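# Latch thermal cycler lids and get idle/paused units running

## Task

For every thermal cycler whose display reads Idle or Paused at the outset: close its lid by hand, lowering it gently with no drop or slam, and latch it. Then bring each of those cyclers to Running. A paused one must be resumed, not restarted. On them, never end a run with the STOP key or by raising the lid handle while running. Any cycler that read Running or Complete at the outset must keep its status: do not start, pause or stop it, and leave its lid and plate alone. The cyclers are loose on the table, so each must finish no more than about a finger's width from where it began, upright and barely rotated. Every plate must stay level in its block. At the end, open the gripper and move the arm away.

## Robot and tools

Robot: one 6-joint arm with a parallel gripper. Latching has two parts: the lid fully down and the handle pressed all the way down onto its stop. If a lid is down but not latched, grip the handle, swing it fully up (the lid may rise with it), then bring it down onto its stop without releasing. START and the soft key RESUME only work on a latched cycler. Never use STOP, and never lift a handle on a running cycler.

Frame: the scene frame has its origin on the table top directly under the arm base. +z is up, and +y is to the left when facing along +x. The base may be slightly tilted. Results report end_effector_position (metres) and end_effector_quat_wxyz. That point lies between the closed finger pads. The fingers point along the gripper's +z and close along its y. Fingertips extend about 33 mm past that point when closed and about 9 mm when fully open. While closing they move roughly 24 mm further from the arm, so keep clearance above surfaces. The printed position drifts from the true one, more so at long reach.

Tool execute_actions. Argument actions is a list with zero or one entry. An empty list is a look: the robot gets no new command and you receive the state plus pictures. An entry with rows is a move: rows is a list of 1 to 15 rows, and steps (1 to 15, default 15) is how many control steps of 1/30 s it runs. Each row applies to one step, and the last row repeats if rows run out. A move needs at least 8 steps. An entry with only steps (up to 300) is a wait with no new command. Optional pictures: true adds camera images to a move result. A refused call sends nothing.

Each row holds 9 numbers for the single arm. The first six are absolute joint target angles in radians, in this order and range: J1 waist -3.491 to 3.491, J2 shoulder -3.140 to 3.140, J3 elbow -1.187 to 4.328, J4 forearm roll -3.316 to 3.316, J5 wrist pitch -3.140 to 3.140, J6 wrist roll -3.927 to 3.927. They are targets, not offsets, in the same form as the Joint positions line. Any target more than 0.010 beyond a limit, and further out than the current angle, is refused. True limits can differ by up to 0.010, and a target past one is clipped, giving the line "joint sent to its limit", possibly about an earlier move. The last three numbers are gripper values, each scaled -1 to 1. gripper/position: +1 fully open (140 mm), pads touch near -0.8, and -1 closes until blocked. gripper/force_limit: about 14 N at -1, 60 N at 0, 107 N at +1. gripper/speed: about 30, 140, 250 mm/s at -1, 0, +1.

Motion limits: top joint speeds of 2.62 (waist, shoulder), 3.14 (elbow) and 3.93 (wrist joints) rad/s, reached after 0.5 s, with all joints synchronised. Each step's target stays within 0.805 (waist, shoulder), 0.966 (elbow) or 1.21 (wrist joints) rad of the measured angle. Targets that would move the gripper more than 70 mm from its measured spot are scaled back. Take big moves in several calls.

Timing: a move's result is captured 8 steps before it ends, and those steps play out while you compose the next call. Between calls the arm keeps heading to the last row sent until it stalls or a step is HELD.

Result lines: Joint positions and Joint velocities in joint order (rad, rad/s). object_status: 0 moving, 1 blocked while opening, 2 blocked while closing (a grip), 3 reached target or pads met. Confirm a grip by a 2. Stopped fingers stay put until position changes by at least 0.01. To squeeze harder while at 2, raise force_limit and toggle position between -1 and -0.98. position_measured is in counts: 3 fully open, 230 pads together. HELD marks steps where your row was partly or wholly not sent. "joint command not followed" means the clearance check altered targets; mounting blocks and posts count as part of the arm. Flange force is the estimated external force on the gripper, including held weight; it is noisy, worst during acceleration, and may say no reading.

Avoid: contact torque reaching a joint's load limit (142 N m for waist, shoulder, elbow; 35.6 N m for each wrist joint, held weight included) or any outside force reaching 150 N. Either stops the arm for 10 s, skips the rest of the call and lets it yield. A MOTOR HOT warning means ease off a held load, or an OVER-TEMPERATURE FAULT will brake the arm. Do not drop or slam lids, shove cyclers, tilt plates, or knock anything off the table, which ends the scene. Move smoothly and quickly.

Tool zoom_image: camera is one of cam_head_left, cam_head_right, cam_high, cam_low (896x504) or cam_wrist (616x616 fisheye). region is [x0, y0, x1, y1] in pixels of that camera's last full image, origin top-left, at most 504 by 504. Camera calibrations are supplied but may be off by a few degrees and millimetres.

Tool finished_scene: argument scene is the integer number of the current scene. Call it only after the gripper has released and the arm is clear. Replying with no tool call ends everything.

Each tool is called after "Call:" as name(argument=value, ...), one argument or row to a line, values as JSON.

## Session

Call:
execute_actions(
  actions=[],
)

Scene clock: 0.00 s of 7800.00 s.
end_effector_position=(+0.3063, +0.1246, +0.1320) position_measured=3 object_status=3 end_effector_quat_wxyz=(-0.143, +0.537, +0.830, -0.045)
Joint positions: [ 1.006  0.619 -0.484  0.24  -1.159  2.419]
Joint velocities: [-0.    -0.001 -0.    -0.     0.    -0.   ]
Flange force (N, the push that the arm receives, along the gripper's own x y z axes): no reading

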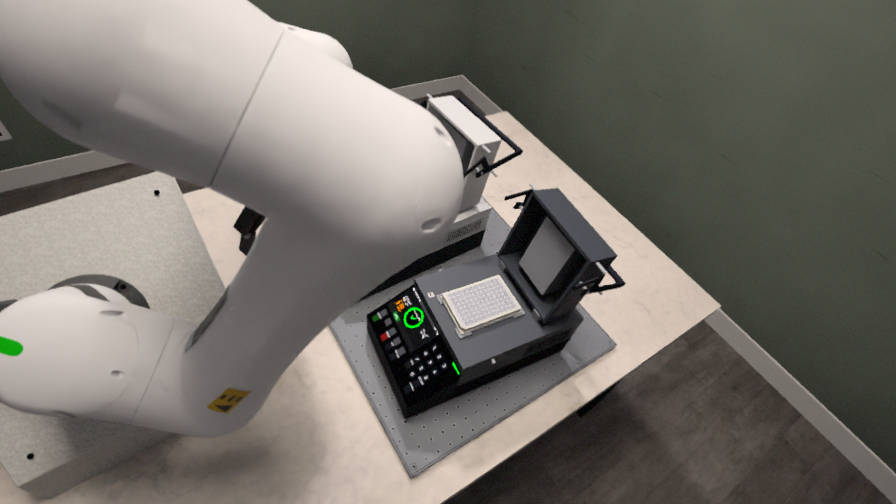

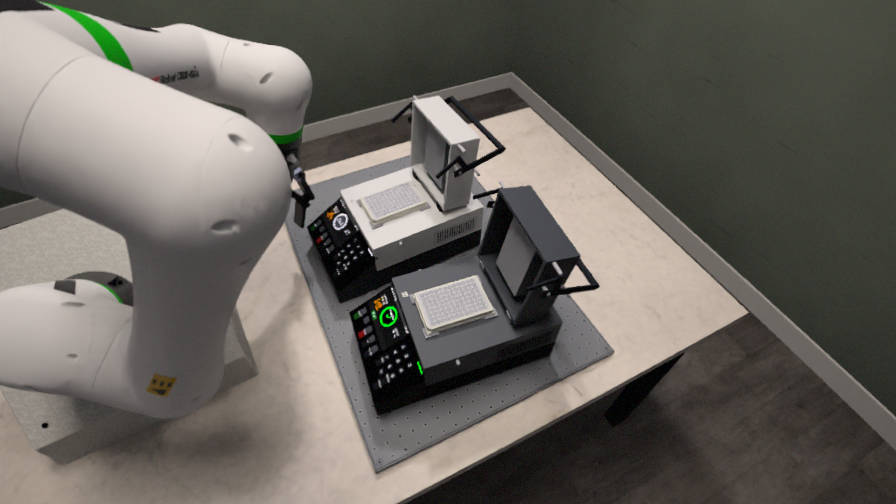

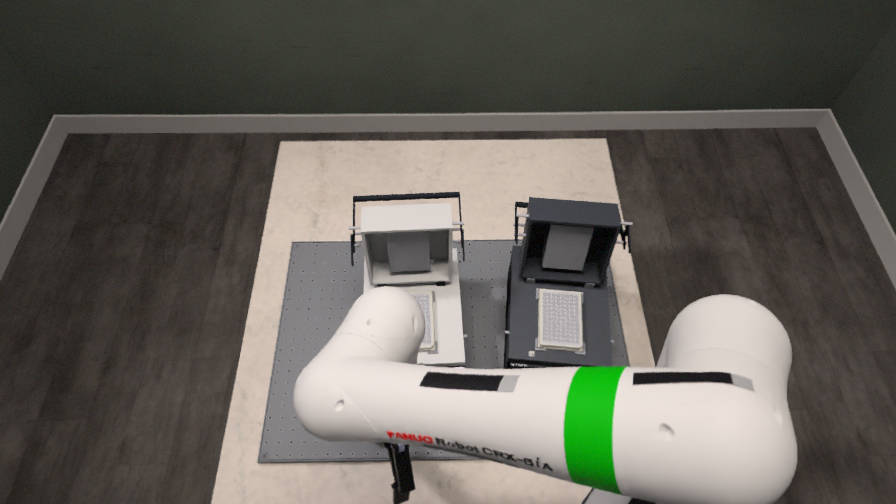

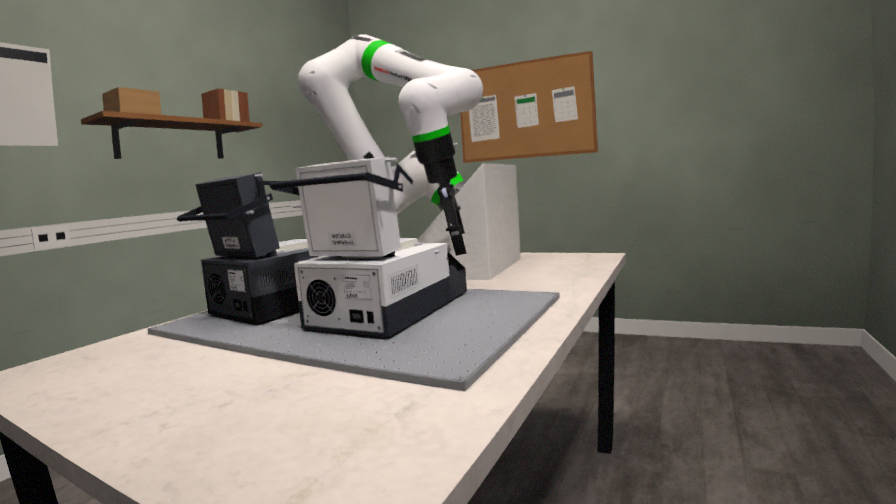

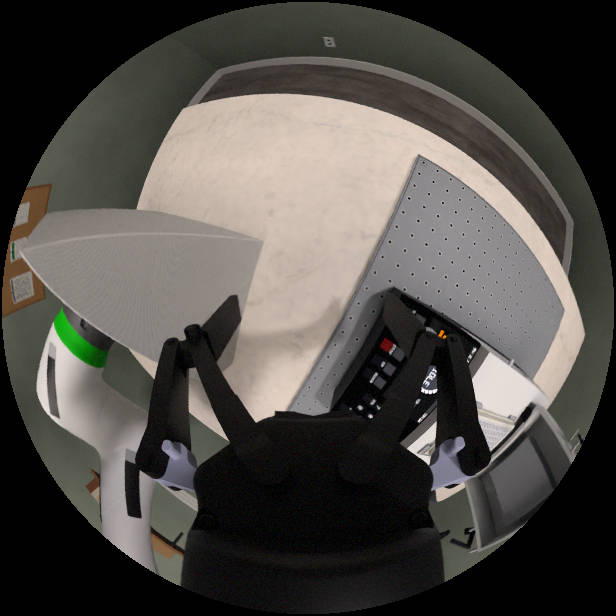

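Call:
zoom_image(
  camera="cam_head_right",
  region=[290,80,620,420],
)

Call:
execute_actions(
  actions=[
    {"rows":[[1.006,0.3,-0.3,0.24,-1.159,2.419,1,0,0]]},
  ],
)

Call:
execute_actions(
  actions=[
    {"steps":40},
  ],
  pictures=true,
)

Region (290, 80, 620, 420) of cam_head_right's 896x504 image, scaled by 1.482, with more detail than that image has; it fills the left 489 columns of this view, and the rest is white.

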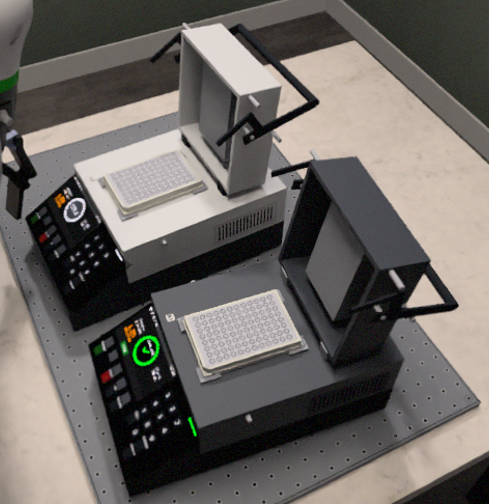

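Scene clock: 0.53 s of 7800.00 s.
end_effector_position=(+0.3483, +0.1398, +0.1817) position_measured=3 object_status=3 end_effector_quat_wxyz=(-0.145, +0.559, +0.816, +0.023)
Joint positions: [ 1.006  0.527 -0.43   0.24  -1.159  2.419]
Joint velocities: [ 0.    -0.608  0.345  0.001  0.001 -0.001]
Flange force (N, the push that the arm receives, along the gripper's own x y z axes): [-5.5 0.5 3.2]
Steps of this call (steps 1 to 9: nothing new was sent; steps 10 to 16: the first 7 steps of this action). Readings (joint positions | what the end effector reports):
10: [1.006 0.619 -0.484 0.240 -1.159 2.419] | position_measured=3 object_status=3
11: [1.006 0.616 -0.482 0.240 -1.159 2.419] | position_measured=3 object_status=3
13: [1.006 0.592 -0.467 0.240 -1.159 2.419] | position_measured=3 object_status=3
16: the state above

Scene clock: 1.87 s of 7800.00 s.
end_effector_position=(+0.4410, +0.1367, +0.3257) position_measured=3 object_status=3 end_effector_quat_wxyz=(-0.148, +0.600, +0.763, +0.189)
Joint positions: [ 1.006  0.3   -0.3    0.24  -1.159  2.419]
Joint velocities: [ 0.    -0.    -0.    -0.     0.001 -0.   ]
Flange force (N, the push that the arm receives, along the gripper's own x y z axes): [-2.6 -1.6 5.0]
Kept back: nothing.
Steps of this call (steps 1 to 8: the last 8 steps of your previous action; steps 9 to 30: the robot went on to your last target; steps 31 to 40: nothing new was sent). Readings (joint positions | what the end effector reports):
1: [1.006 0.507 -0.419 0.240 -1.159 2.419] | position_measured=3 object_status=3
2: [1.006 0.487 -0.407 0.240 -1.159 2.419] | position_measured=3 object_status=3
4: [1.006 0.447 -0.385 0.240 -1.159 2.419] | position_measured=3 object_status=3
8: [1.006 0.369 -0.339 0.240 -1.159 2.419] | position_measured=3 object_status=3
40: the state above
The arm was judged still, so your last target was given up. Only a new action makes it travel on or press farther. Fingers that are still opening or closing keep moving.
camera_calibration (this result's frames):
cam_wrist: T_world_to_cam=[[0.977706, 0.185876, 0.0976804, -0.486679], [0.18915, -0.981622, -0.0253128, 0.0626573], [0.0911802, 0.0432247, -0.994896, 0.454624], [0, 0, 0, 1]] pos_world=[0.422525, 0.132317, 0.501428]

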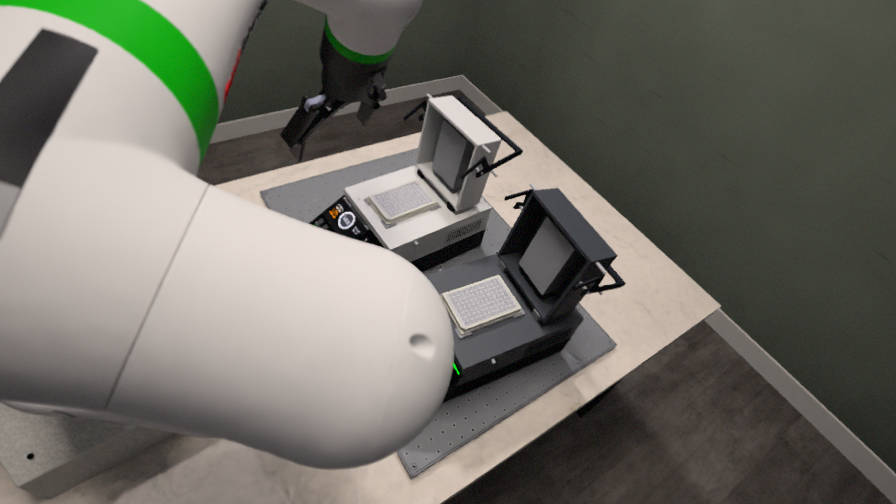

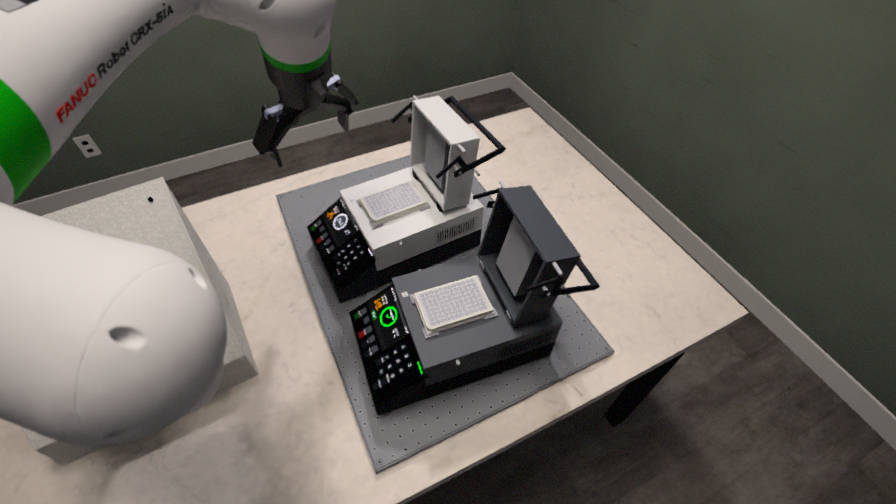

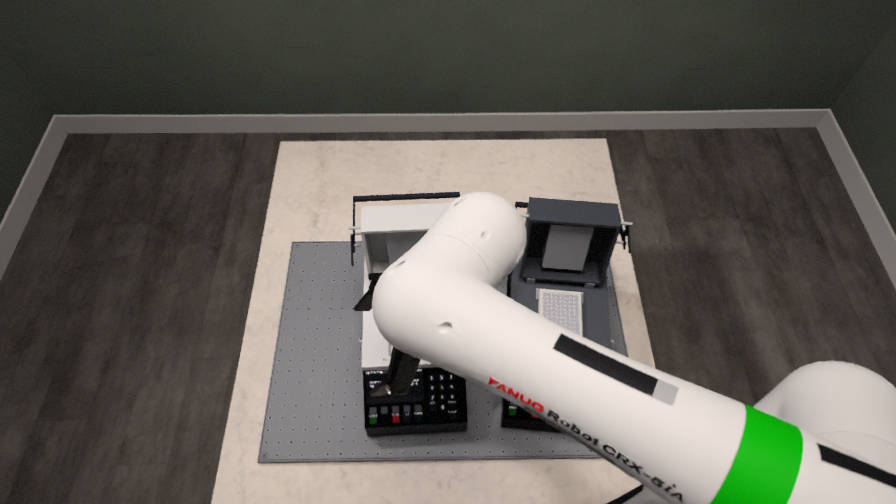

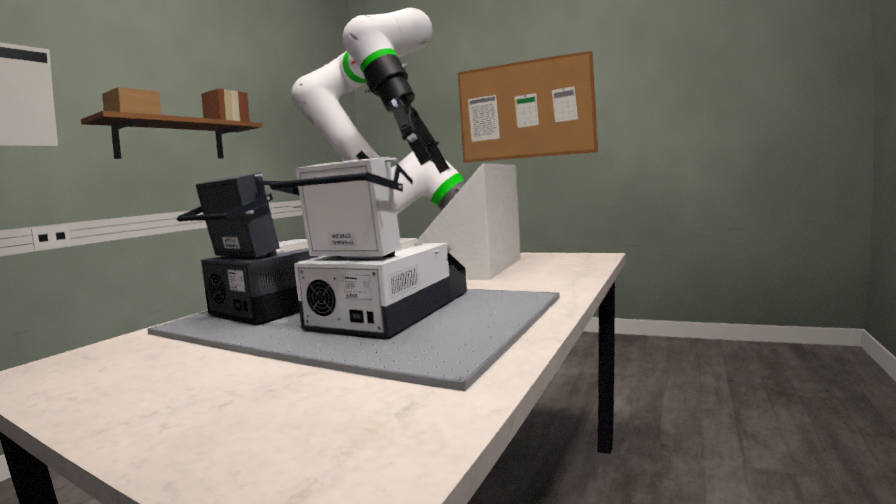

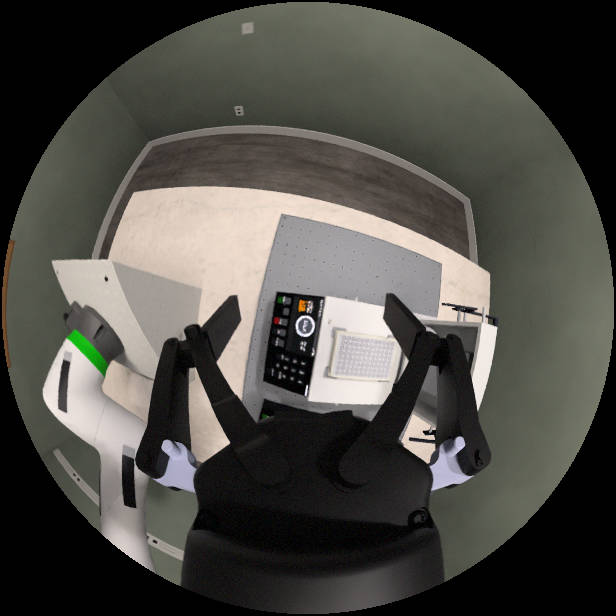

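Call:
execute_actions(
  actions=[
    {"rows":[[1.0,0.5,0.2,0.6,-1.3,2.3,0,-1,0]]},
  ],
)

Call:
execute_actions(
  actions=[
    {"steps":25},
  ],
)

Call:
execute_actions(
  actions=[
    {"rows":[[0.897,0.785,0.329,0.836,-1.417,2.268,0,-1,0]]},
  ],
)

Call:
execute_actions(
  actions=[
    {"steps":30},
  ],
  pictures=true,
)

Call:
zoom_image(
  camera="cam_low",
  region=[240,80,500,340],
)

Scene clock: 3.93 s of 7800.00 s.
end_effector_position=(+0.4949, +0.1319, +0.3629) position_measured=45 object_status=0 end_effector_quat_wxyz=(-0.111, +0.614, +0.754, +0.206)
Joint positions: [ 1.005  0.344 -0.189  0.32  -1.19   2.393]
Joint velocities: [-0.01   0.303  0.749  0.531 -0.212 -0.177]
Flange force (N, the push that the arm receives, along the gripper's own x y z axes): [-4.4 6.6 2.2]
Steps of this call (steps 1 to 55: nothing new was sent; steps 56 to 62: the first 7 steps of this action). Readings (joint positions | what the end effector reports):
56: [1.006 0.300 -0.300 0.240 -1.159 2.419] | position_measured=3 object_status=0
57: [1.006 0.301 -0.296 0.242 -1.159 2.419] | position_measured=7 object_status=0
59: [1.006 0.313 -0.267 0.263 -1.168 2.412] | position_measured=22 object_status=0
62: the state above

Scene clock: 4.77 s of 7800.00 s.
end_effector_position=(+0.6597, +0.0852, +0.4997) position_measured=129 object_status=3 end_effector_quat_wxyz=(+0.017, +0.675, +0.690, +0.261)
Joint positions: [ 1.   0.5  0.2  0.6 -1.3  2.3]
Joint velocities: [0.    0.    0.    0.    0.003 0.   ]
Flange force (N, the push that the arm receives, along the gripper's own x y z axes): [-5.4 -10.7 4.1]
Kept back: nothing.
Steps of this call (steps 1 to 8: the last 8 steps of your previous action; steps 9 to 25: the robot went on to your last target). Readings (joint positions | what the end effector reports):
1: [1.005 0.354 -0.164 0.338 -1.197 2.387] | position_measured=53 object_status=0
2: [1.004 0.364 -0.139 0.356 -1.204 2.381] | position_measured=60 object_status=0
4: [1.004 0.384 -0.089 0.392 -1.218 2.369] | position_measured=75 object_status=0
8: [1.002 0.424 0.012 0.464 -1.247 2.345] | position_measured=106 object_status=0
25: the state above

Scene clock: 5.00 s of 7800.00 s.
end_effector_position=(+0.6891, +0.0769, +0.4628) position_measured=129 object_status=3 end_effector_quat_wxyz=(+0.056, +0.686, +0.695, +0.210)
Joint positions: [ 0.962  0.605  0.247  0.687 -1.343  2.288]
Joint velocities: [-0.328  0.912  0.401  0.73  -0.366 -0.101]
Flange force (N, the push that the arm receives, along the gripper's own x y z axes): [-10.5 -13.2 -2.9]
Steps of this call (steps 1 to 7: the first 7 steps of this action). Readings (joint positions | what the end effector reports):
1: [1.000 0.500 0.200 0.600 -1.300 2.300] | position_measured=129 object_status=3
2: [0.999 0.503 0.202 0.603 -1.302 2.300] | position_measured=129 object_status=3
4: [0.990 0.527 0.212 0.623 -1.311 2.297] | position_measured=129 object_status=3
7: the state above

Scene clock: 6.00 s of 7800.00 s.
end_effector_position=(+0.7327, +0.0620, +0.3999) position_measured=129 object_status=3 end_effector_quat_wxyz=(+0.123, +0.696, +0.697, +0.122)
Joint positions: [ 0.897  0.785  0.329  0.836 -1.417  2.268]
Joint velocities: [-0.     0.001  0.     0.     0.    -0.   ]
Flange force (N, the push that the arm receives, along the gripper's own x y z axes): [0.0 0.8 3.8]
Kept back: nothing.
Steps of this call (steps 1 to 8: the last 8 steps of your previous action; steps 9 to 30: the robot went on to your last target). Readings (joint positions | what the end effector reports):
1: [0.951 0.635 0.261 0.711 -1.355 2.285] | position_measured=129 object_status=3
2: [0.941 0.664 0.274 0.735 -1.367 2.282] | position_measured=129 object_status=3
4: [0.921 0.718 0.299 0.781 -1.390 2.276] | position_measured=129 object_status=3
8: [0.899 0.781 0.327 0.832 -1.415 2.268] | position_measured=129 object_status=3
30: the state above
The arm was judged still, so your last target was given up. Only a new action makes it travel on or press farther. Fingers that are still opening or closing keep moving.
camera_calibration (this result's frames):
cam_wrist: T_world_to_cam=[[0.939877, -0.0256628, 0.340548, -0.821564], [-0.170143, -0.899796, 0.40177, 0.0234088], [0.296113, -0.435556, -0.850063, 0.32665], [0, 0, 0, 1]] pos_world=[0.679427, 0.142254, 0.54805]

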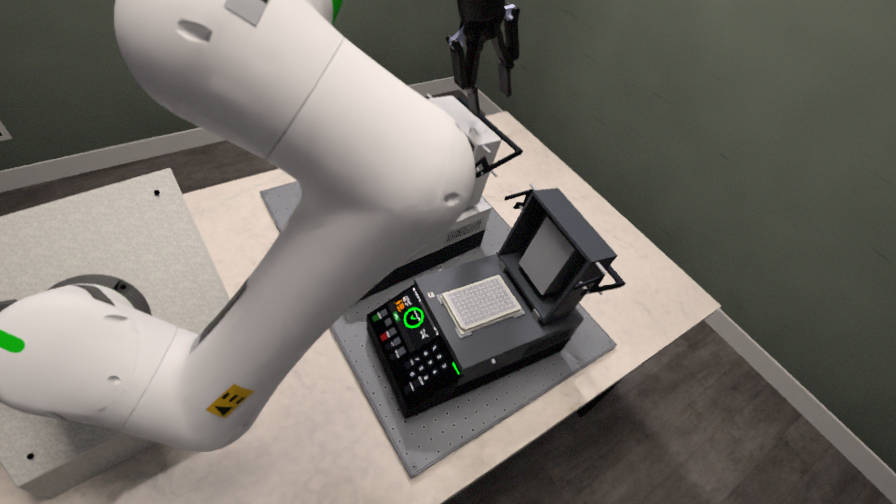

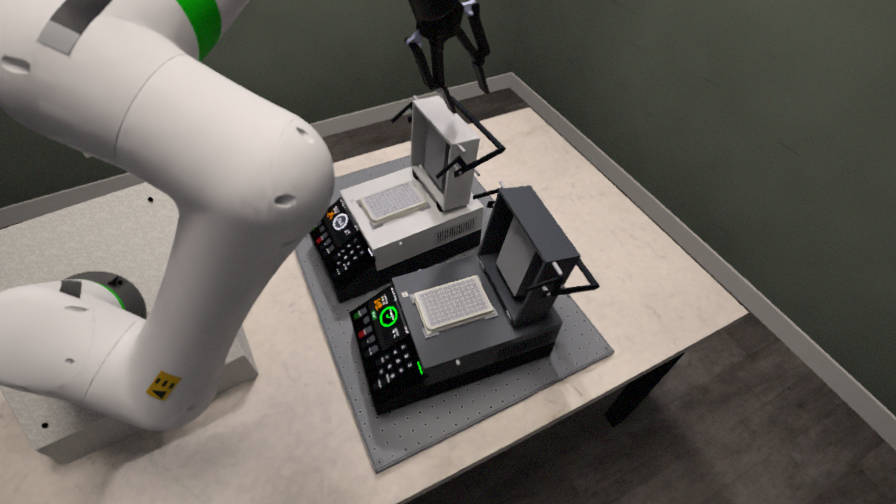

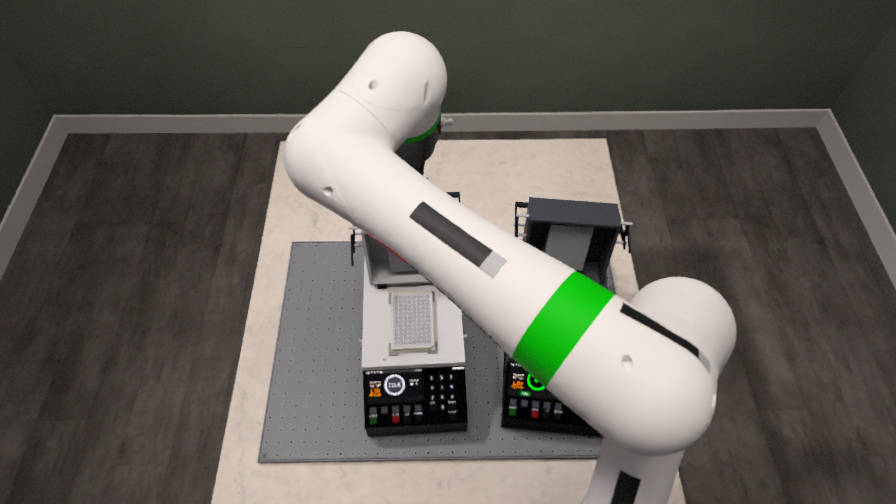

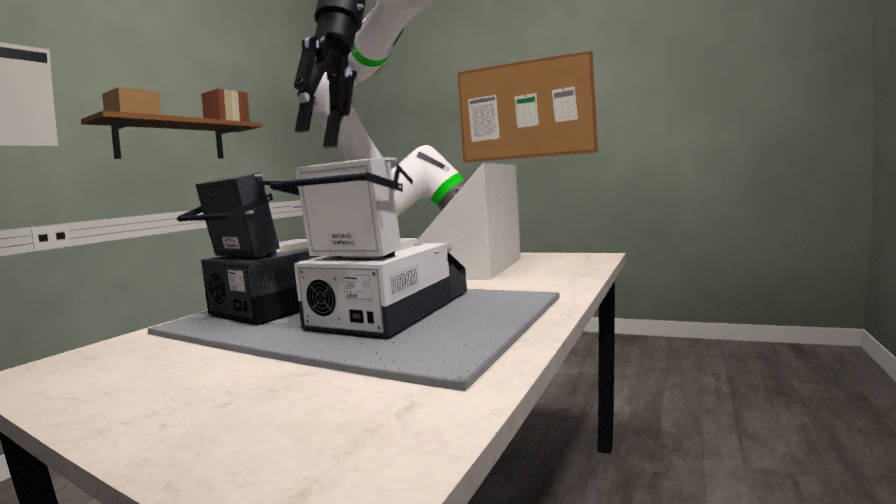

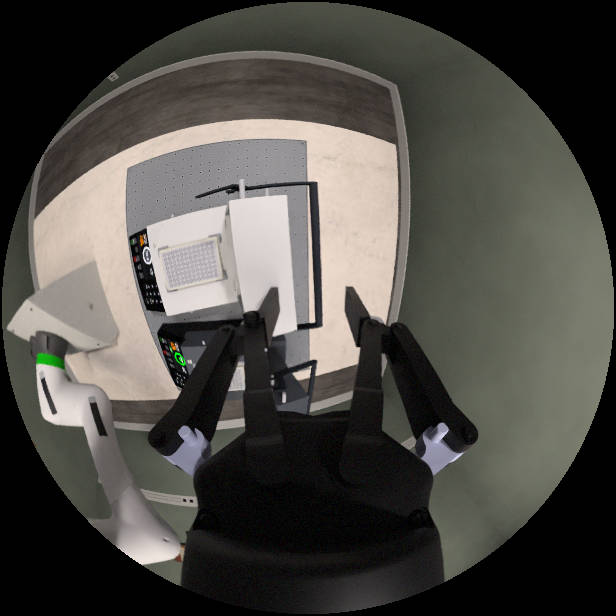

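Region (240, 80, 500, 340) of cam_low's 896x504 image, scaled by 1.938, with more detail than that image has.

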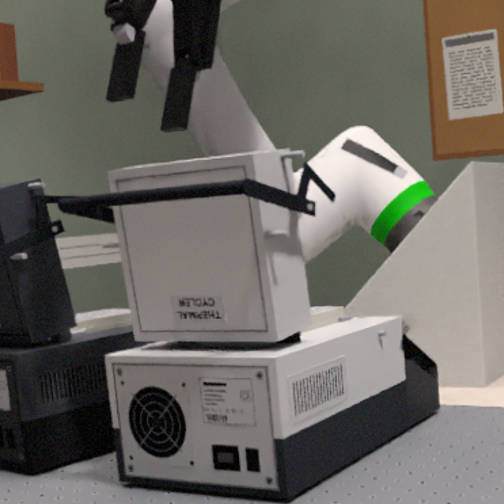

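Call:
execute_actions(
  actions=[
    {"rows":[[0.78,0.848,0.267,0.901,-1.258,2.238,-0.3,-1,1]]},
  ],
)

Call:
execute_actions(
  actions=[
    {"steps":20},
  ],
  pictures=true,
)

Scene clock: 17.67 s of 7800.00 s.
end_effector_position=(+0.7532, +0.0612, +0.3630) position_measured=167 object_status=3 end_effector_quat_wxyz=(+0.126, +0.696, +0.696, +0.122)
Joint positions: [ 0.848  0.811  0.305  0.867 -1.351  2.256]
Joint velocities: [ 0.001  0.001 -0.    -0.     0.    -0.002]
Flange force (N, the push that the arm receives, along the gripper's own x y z axes): [-4.4 -2.7 0.7]
FORCE FAULT: contact force on the arm reached its limit, and the arm stopped for 10 seconds. The contact can be on any part of the arm, not only on its tool. The arm's remaining commands of this call were not run. The arm holds still and accepts commands again. Move the arm away from the contact; if what it grips holds it there, let go first. Pushing or pulling that hard again can fault the arm again.
Kept back: nothing.
The stop began at step 50 of this call (marked STOPPED below). From that step on the arm followed nothing that you had sent. 10 steps, steps kept back included, did not run and will not run. Nothing is kept back now, and the robot has no last target.
Steps of this call (steps 1 to 44: nothing new was sent; steps 45 to 49: the first 5 steps of this action; steps 50 to 350: the stop). Readings (joint positions | what the end effector reports):
45: [0.897 0.785 0.329 0.836 -1.417 2.268] | position_measured=129 object_status=0
46: [0.894 0.787 0.328 0.838 -1.413 2.267] | position_measured=136 object_status=0
48: [0.870 0.799 0.315 0.851 -1.380 2.261] | position_measured=162 object_status=0
50: [0.848 0.811 0.305 0.867 -1.351 2.256] | position_measured=167 object_status=0 STOPPED
52: [0.848 0.811 0.304 0.867 -1.351 2.256] | position_measured=167 object_status=0
350: the state above

Scene clock: 17.70 s of 7800.00 s.
end_effector_position=(+0.7532, +0.0612, +0.3630) position_measured=167 object_status=3 end_effector_quat_wxyz=(+0.126, +0.696, +0.696, +0.122)
Joint positions: [ 0.848  0.811  0.305  0.867 -1.351  2.256]
Joint velocities: [ 0.001 -0.     0.     0.001  0.001  0.   ]
Flange force (N, the push that the arm receives, along the gripper's own x y z axes): [-1.3 4.5 1.3]
Kept back: nothing.
A stop began in an earlier call of the same reply, so what this call sent did not run. Send another action.
Steps of this call (step 1: nothing new was sent). Readings (joint positions | what the end effector reports):
1: the state above
camera_calibration (this result's frames):
cam_wrist: T_world_to_cam=[[0.937986, -0.0274863, 0.345581, -0.828533], [-0.174951, -0.898133, 0.403422, 0.0438906], [0.299289, -0.438864, -0.847245, 0.28574], [0, 0, 0, 1]] pos_world=[0.699312, 0.142047, 0.510711]

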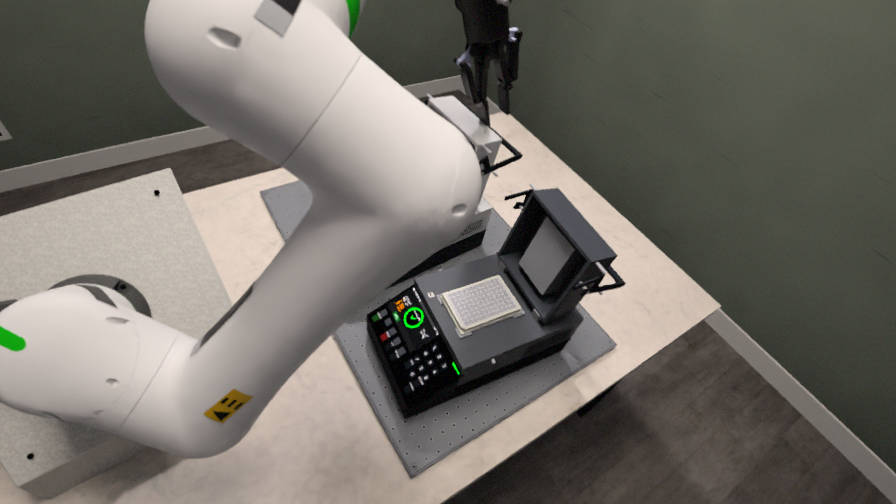

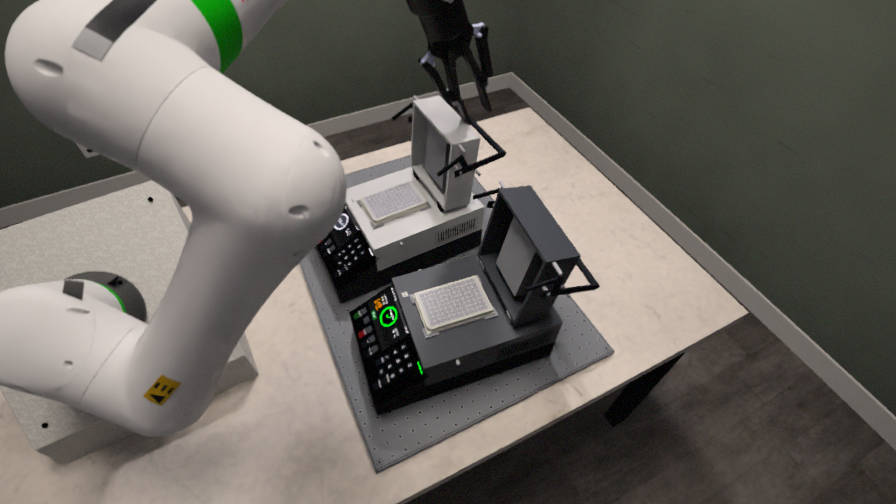

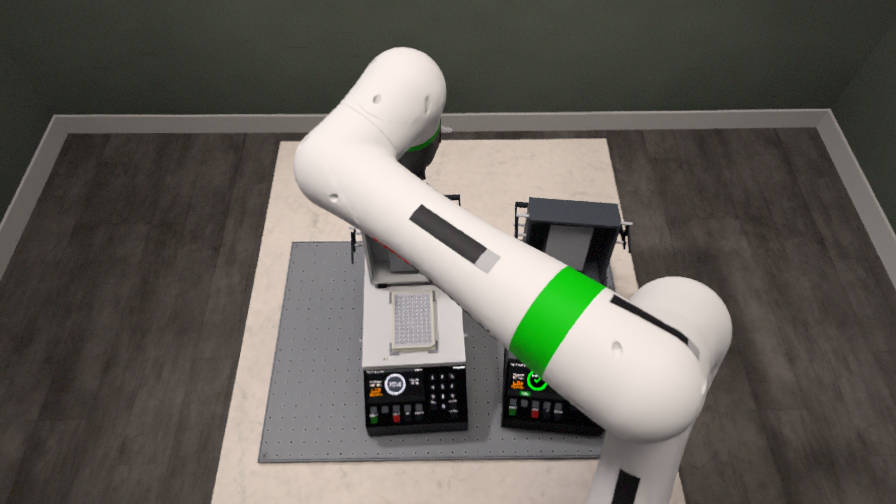

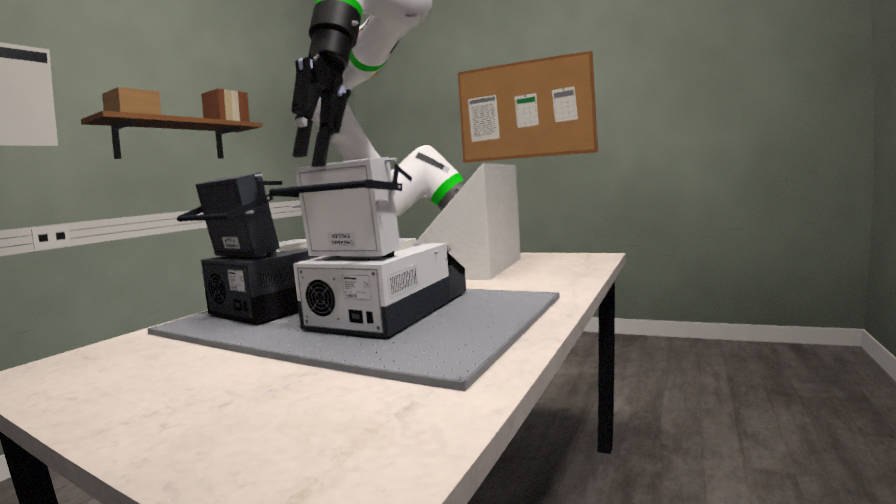

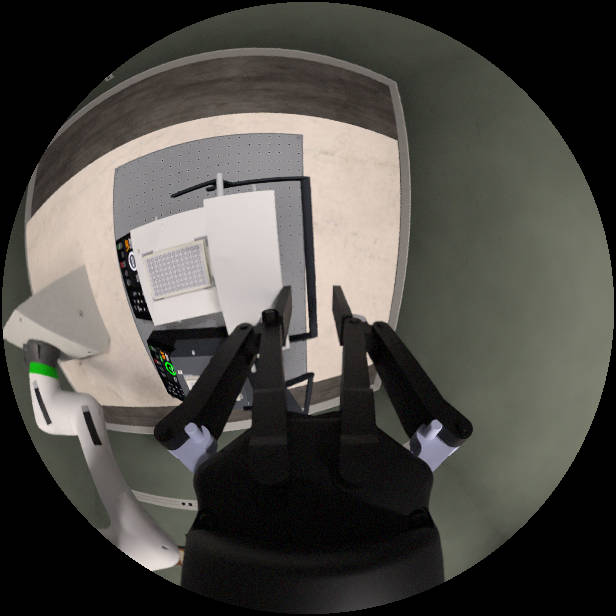

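Call:
execute_actions(
  actions=[
    {"rows":[[0.853,0.812,0.315,0.862,-1.358,2.258,-0.3,-1,0],[0.853,0.812,0.315,0.862,-1.358,2.258,-0.3,-1,0],[0.853,0.812,0.315,0.862,-1.358,2.258,-0.48,-1,0],[0.853,0.812,0.315,0.862,-1.358,2.258,-0.48,-1,0],[0.845,0.83,0.345,0.862,-1.36,2.272,-0.48,-1,0]]},
  ],
)

Call:
execute_actions(
  actions=[
    {"rows":[[0.84,0.831,0.338,0.865,-1.352,2.269,-0.48,-1,0],[0.84,0.831,0.338,0.865,-1.352,2.269,-0.48,-1,0],[0.835,0.832,0.331,0.868,-1.344,2.266,-0.48,-1,0],[0.835,0.832,0.331,0.868,-1.344,2.266,-0.48,-1,0],[0.83,0.833,0.324,0.871,-1.336,2.264,-0.48,-1,0],[0.83,0.833,0.324,0.871,-1.336,2.264,-0.48,-1,0],[0.825,0.834,0.317,0.874,-1.328,2.261,-0.48,-1,0],[0.825,0.834,0.317,0.874,-1.328,2.261,-0.48,-1,0],[0.82,0.835,0.31,0.877,-1.32,2.258,-0.48,-1,0],[0.815,0.836,0.303,0.88,-1.312,2.255,-0.48,-1,0]]},
  ],
)

Call:
execute_actions(
  actions=[
    {"steps":15},
  ],
  pictures=true,
)

Scene clock: 18.73 s of 7800.00 s.
end_effector_position=(+0.7564, +0.0626, +0.3674) position_measured=190 object_status=0 end_effector_quat_wxyz=(+0.125, +0.697, +0.695, +0.124)
Joint positions: [ 0.849  0.82   0.329  0.862 -1.359  2.264]
Joint velocities: [-0.077  0.177  0.286 -0.003 -0.018  0.133]
Flange force (N, the push that the arm receives, along the gripper's own x y z axes): [-8.3 -19.3 -1.3]
Steps of this call (steps 1 to 24: nothing new was sent; steps 25 to 31: the first 7 steps of this action). Readings (joint positions | what the end effector reports):
25: [0.848 0.811 0.305 0.867 -1.351 2.256] | position_measured=167 object_status=3
26: [0.849 0.811 0.308 0.866 -1.352 2.256] | position_measured=167 object_status=3
28: [0.852 0.811 0.313 0.863 -1.357 2.257] | position_measured=171 object_status=0
31: the state above

Scene clock: 19.23 s of 7800.00 s.
end_effector_position=(+0.7632, +0.0626, +0.3542) position_measured=190 object_status=3 end_effector_quat_wxyz=(+0.124, +0.697, +0.696, +0.123)
Joint positions: [ 0.832  0.833  0.327  0.87  -1.34   2.265]
Joint velocities: [-0.071  0.016 -0.098  0.038  0.108 -0.035]
Flange force (N, the push that the arm receives, along the gripper's own x y z axes): [-2.6 -5.8 8.0]
Steps of this call (steps 1 to 8: the last 8 steps of your previous action; steps 9 to 15: the first 7 steps of this action). Readings (joint positions | what the end effector reports):
9: [0.845 0.830 0.345 0.862 -1.360 2.272] | position_measured=190 object_status=3
10: [0.843 0.830 0.343 0.862 -1.359 2.272] | position_measured=190 object_status=3
12: [0.839 0.831 0.337 0.865 -1.351 2.269] | position_measured=190 object_status=3
15: the state above

Scene clock: 19.73 s of 7800.00 s.
end_effector_position=(+0.7662, +0.0627, +0.3375) position_measured=190 object_status=3 end_effector_quat_wxyz=(+0.124, +0.696, +0.696, +0.122)
Joint positions: [ 0.815  0.836  0.303  0.88  -1.312  2.255]
Joint velocities: [-0.001 -0.    -0.    -0.     0.001 -0.001]
Flange force (N, the push that the arm receives, along the gripper's own x y z axes): [-0.4 -1.3 4.0]
Kept back: nothing.
Steps of this call (steps 1 to 8: the last 8 steps of your previous action; steps 9 to 15: the robot went on to your last target). Readings (joint positions | what the end effector reports):
1: [0.830 0.833 0.324 0.871 -1.335 2.264] | position_measured=190 object_status=3
2: [0.827 0.834 0.320 0.873 -1.332 2.262] | position_measured=190 object_status=3
4: [0.821 0.835 0.312 0.876 -1.322 2.259] | position_measured=190 object_status=3
8: [0.815 0.836 0.304 0.880 -1.313 2.255] | position_measured=190 object_status=3
15: the state above
camera_calibration (this result's frames):
cam_wrist: T_world_to_cam=[[0.939112, -0.0268557, 0.342561, -0.831761], [-0.172507, -0.899048, 0.402436, 0.0563342], [0.297171, -0.437026, -0.848939, 0.262937], [0, 0, 0, 1]] pos_world=[0.712697, 0.14322, 0.485476]

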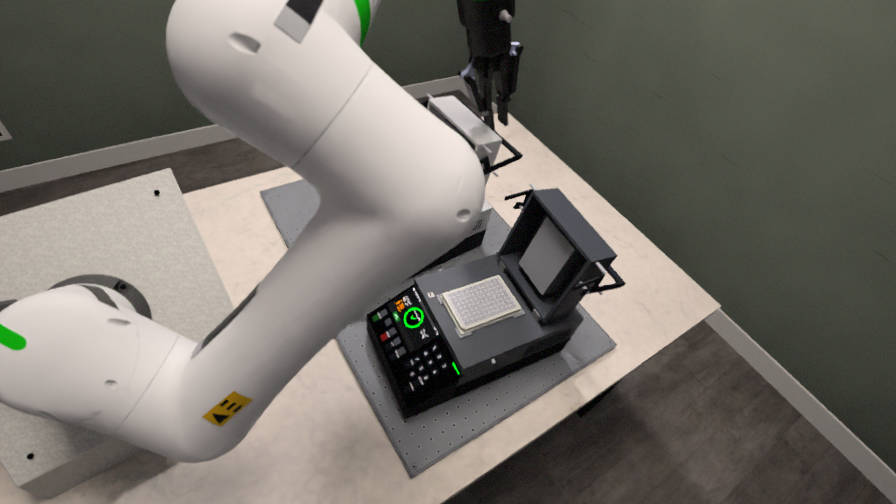

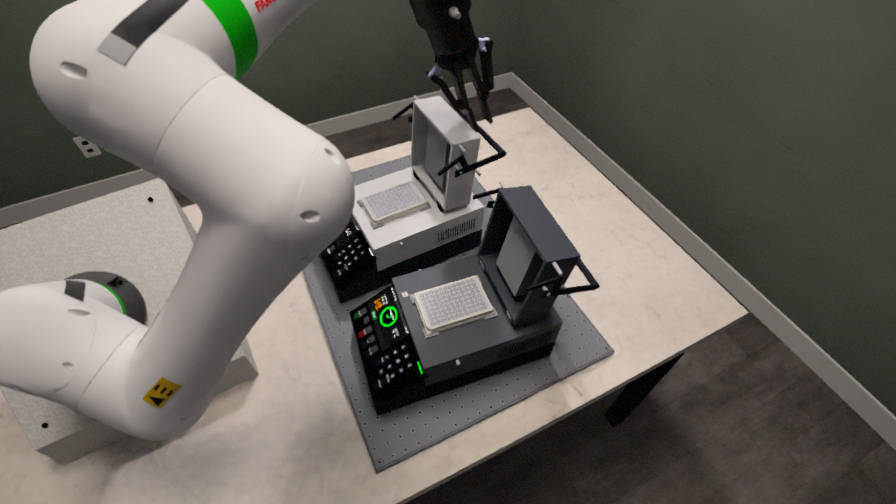

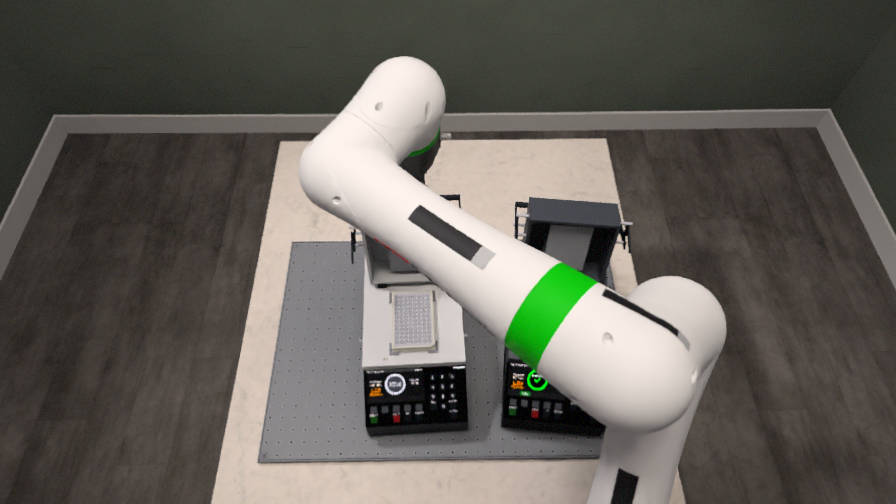

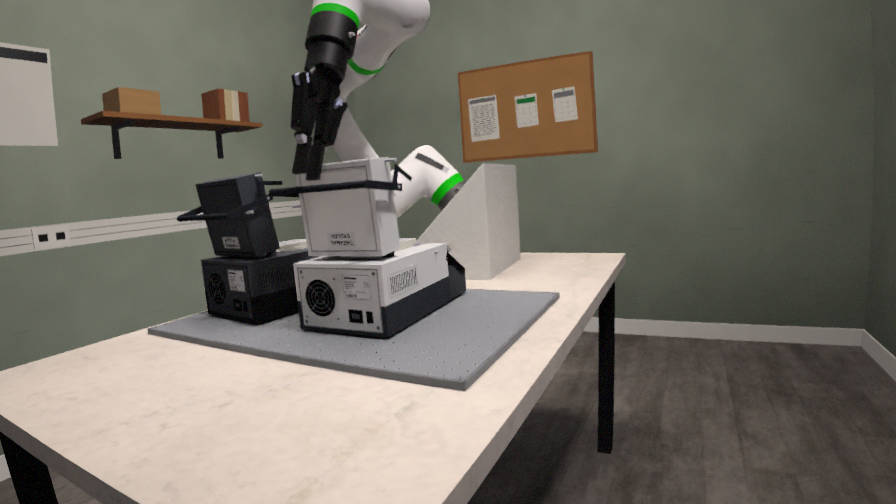

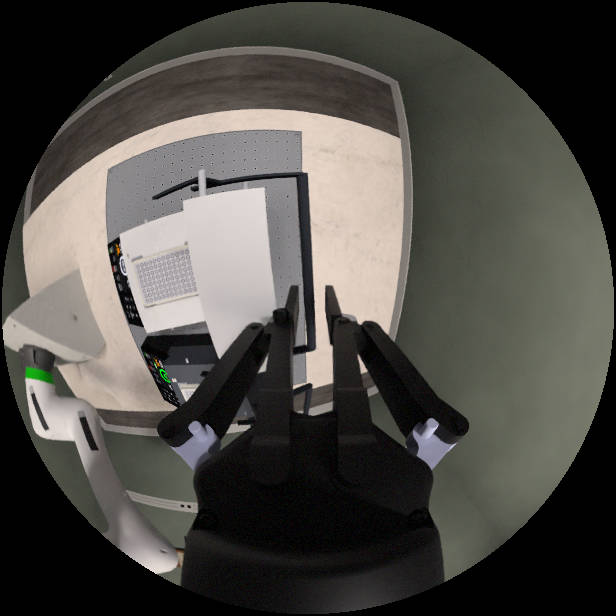

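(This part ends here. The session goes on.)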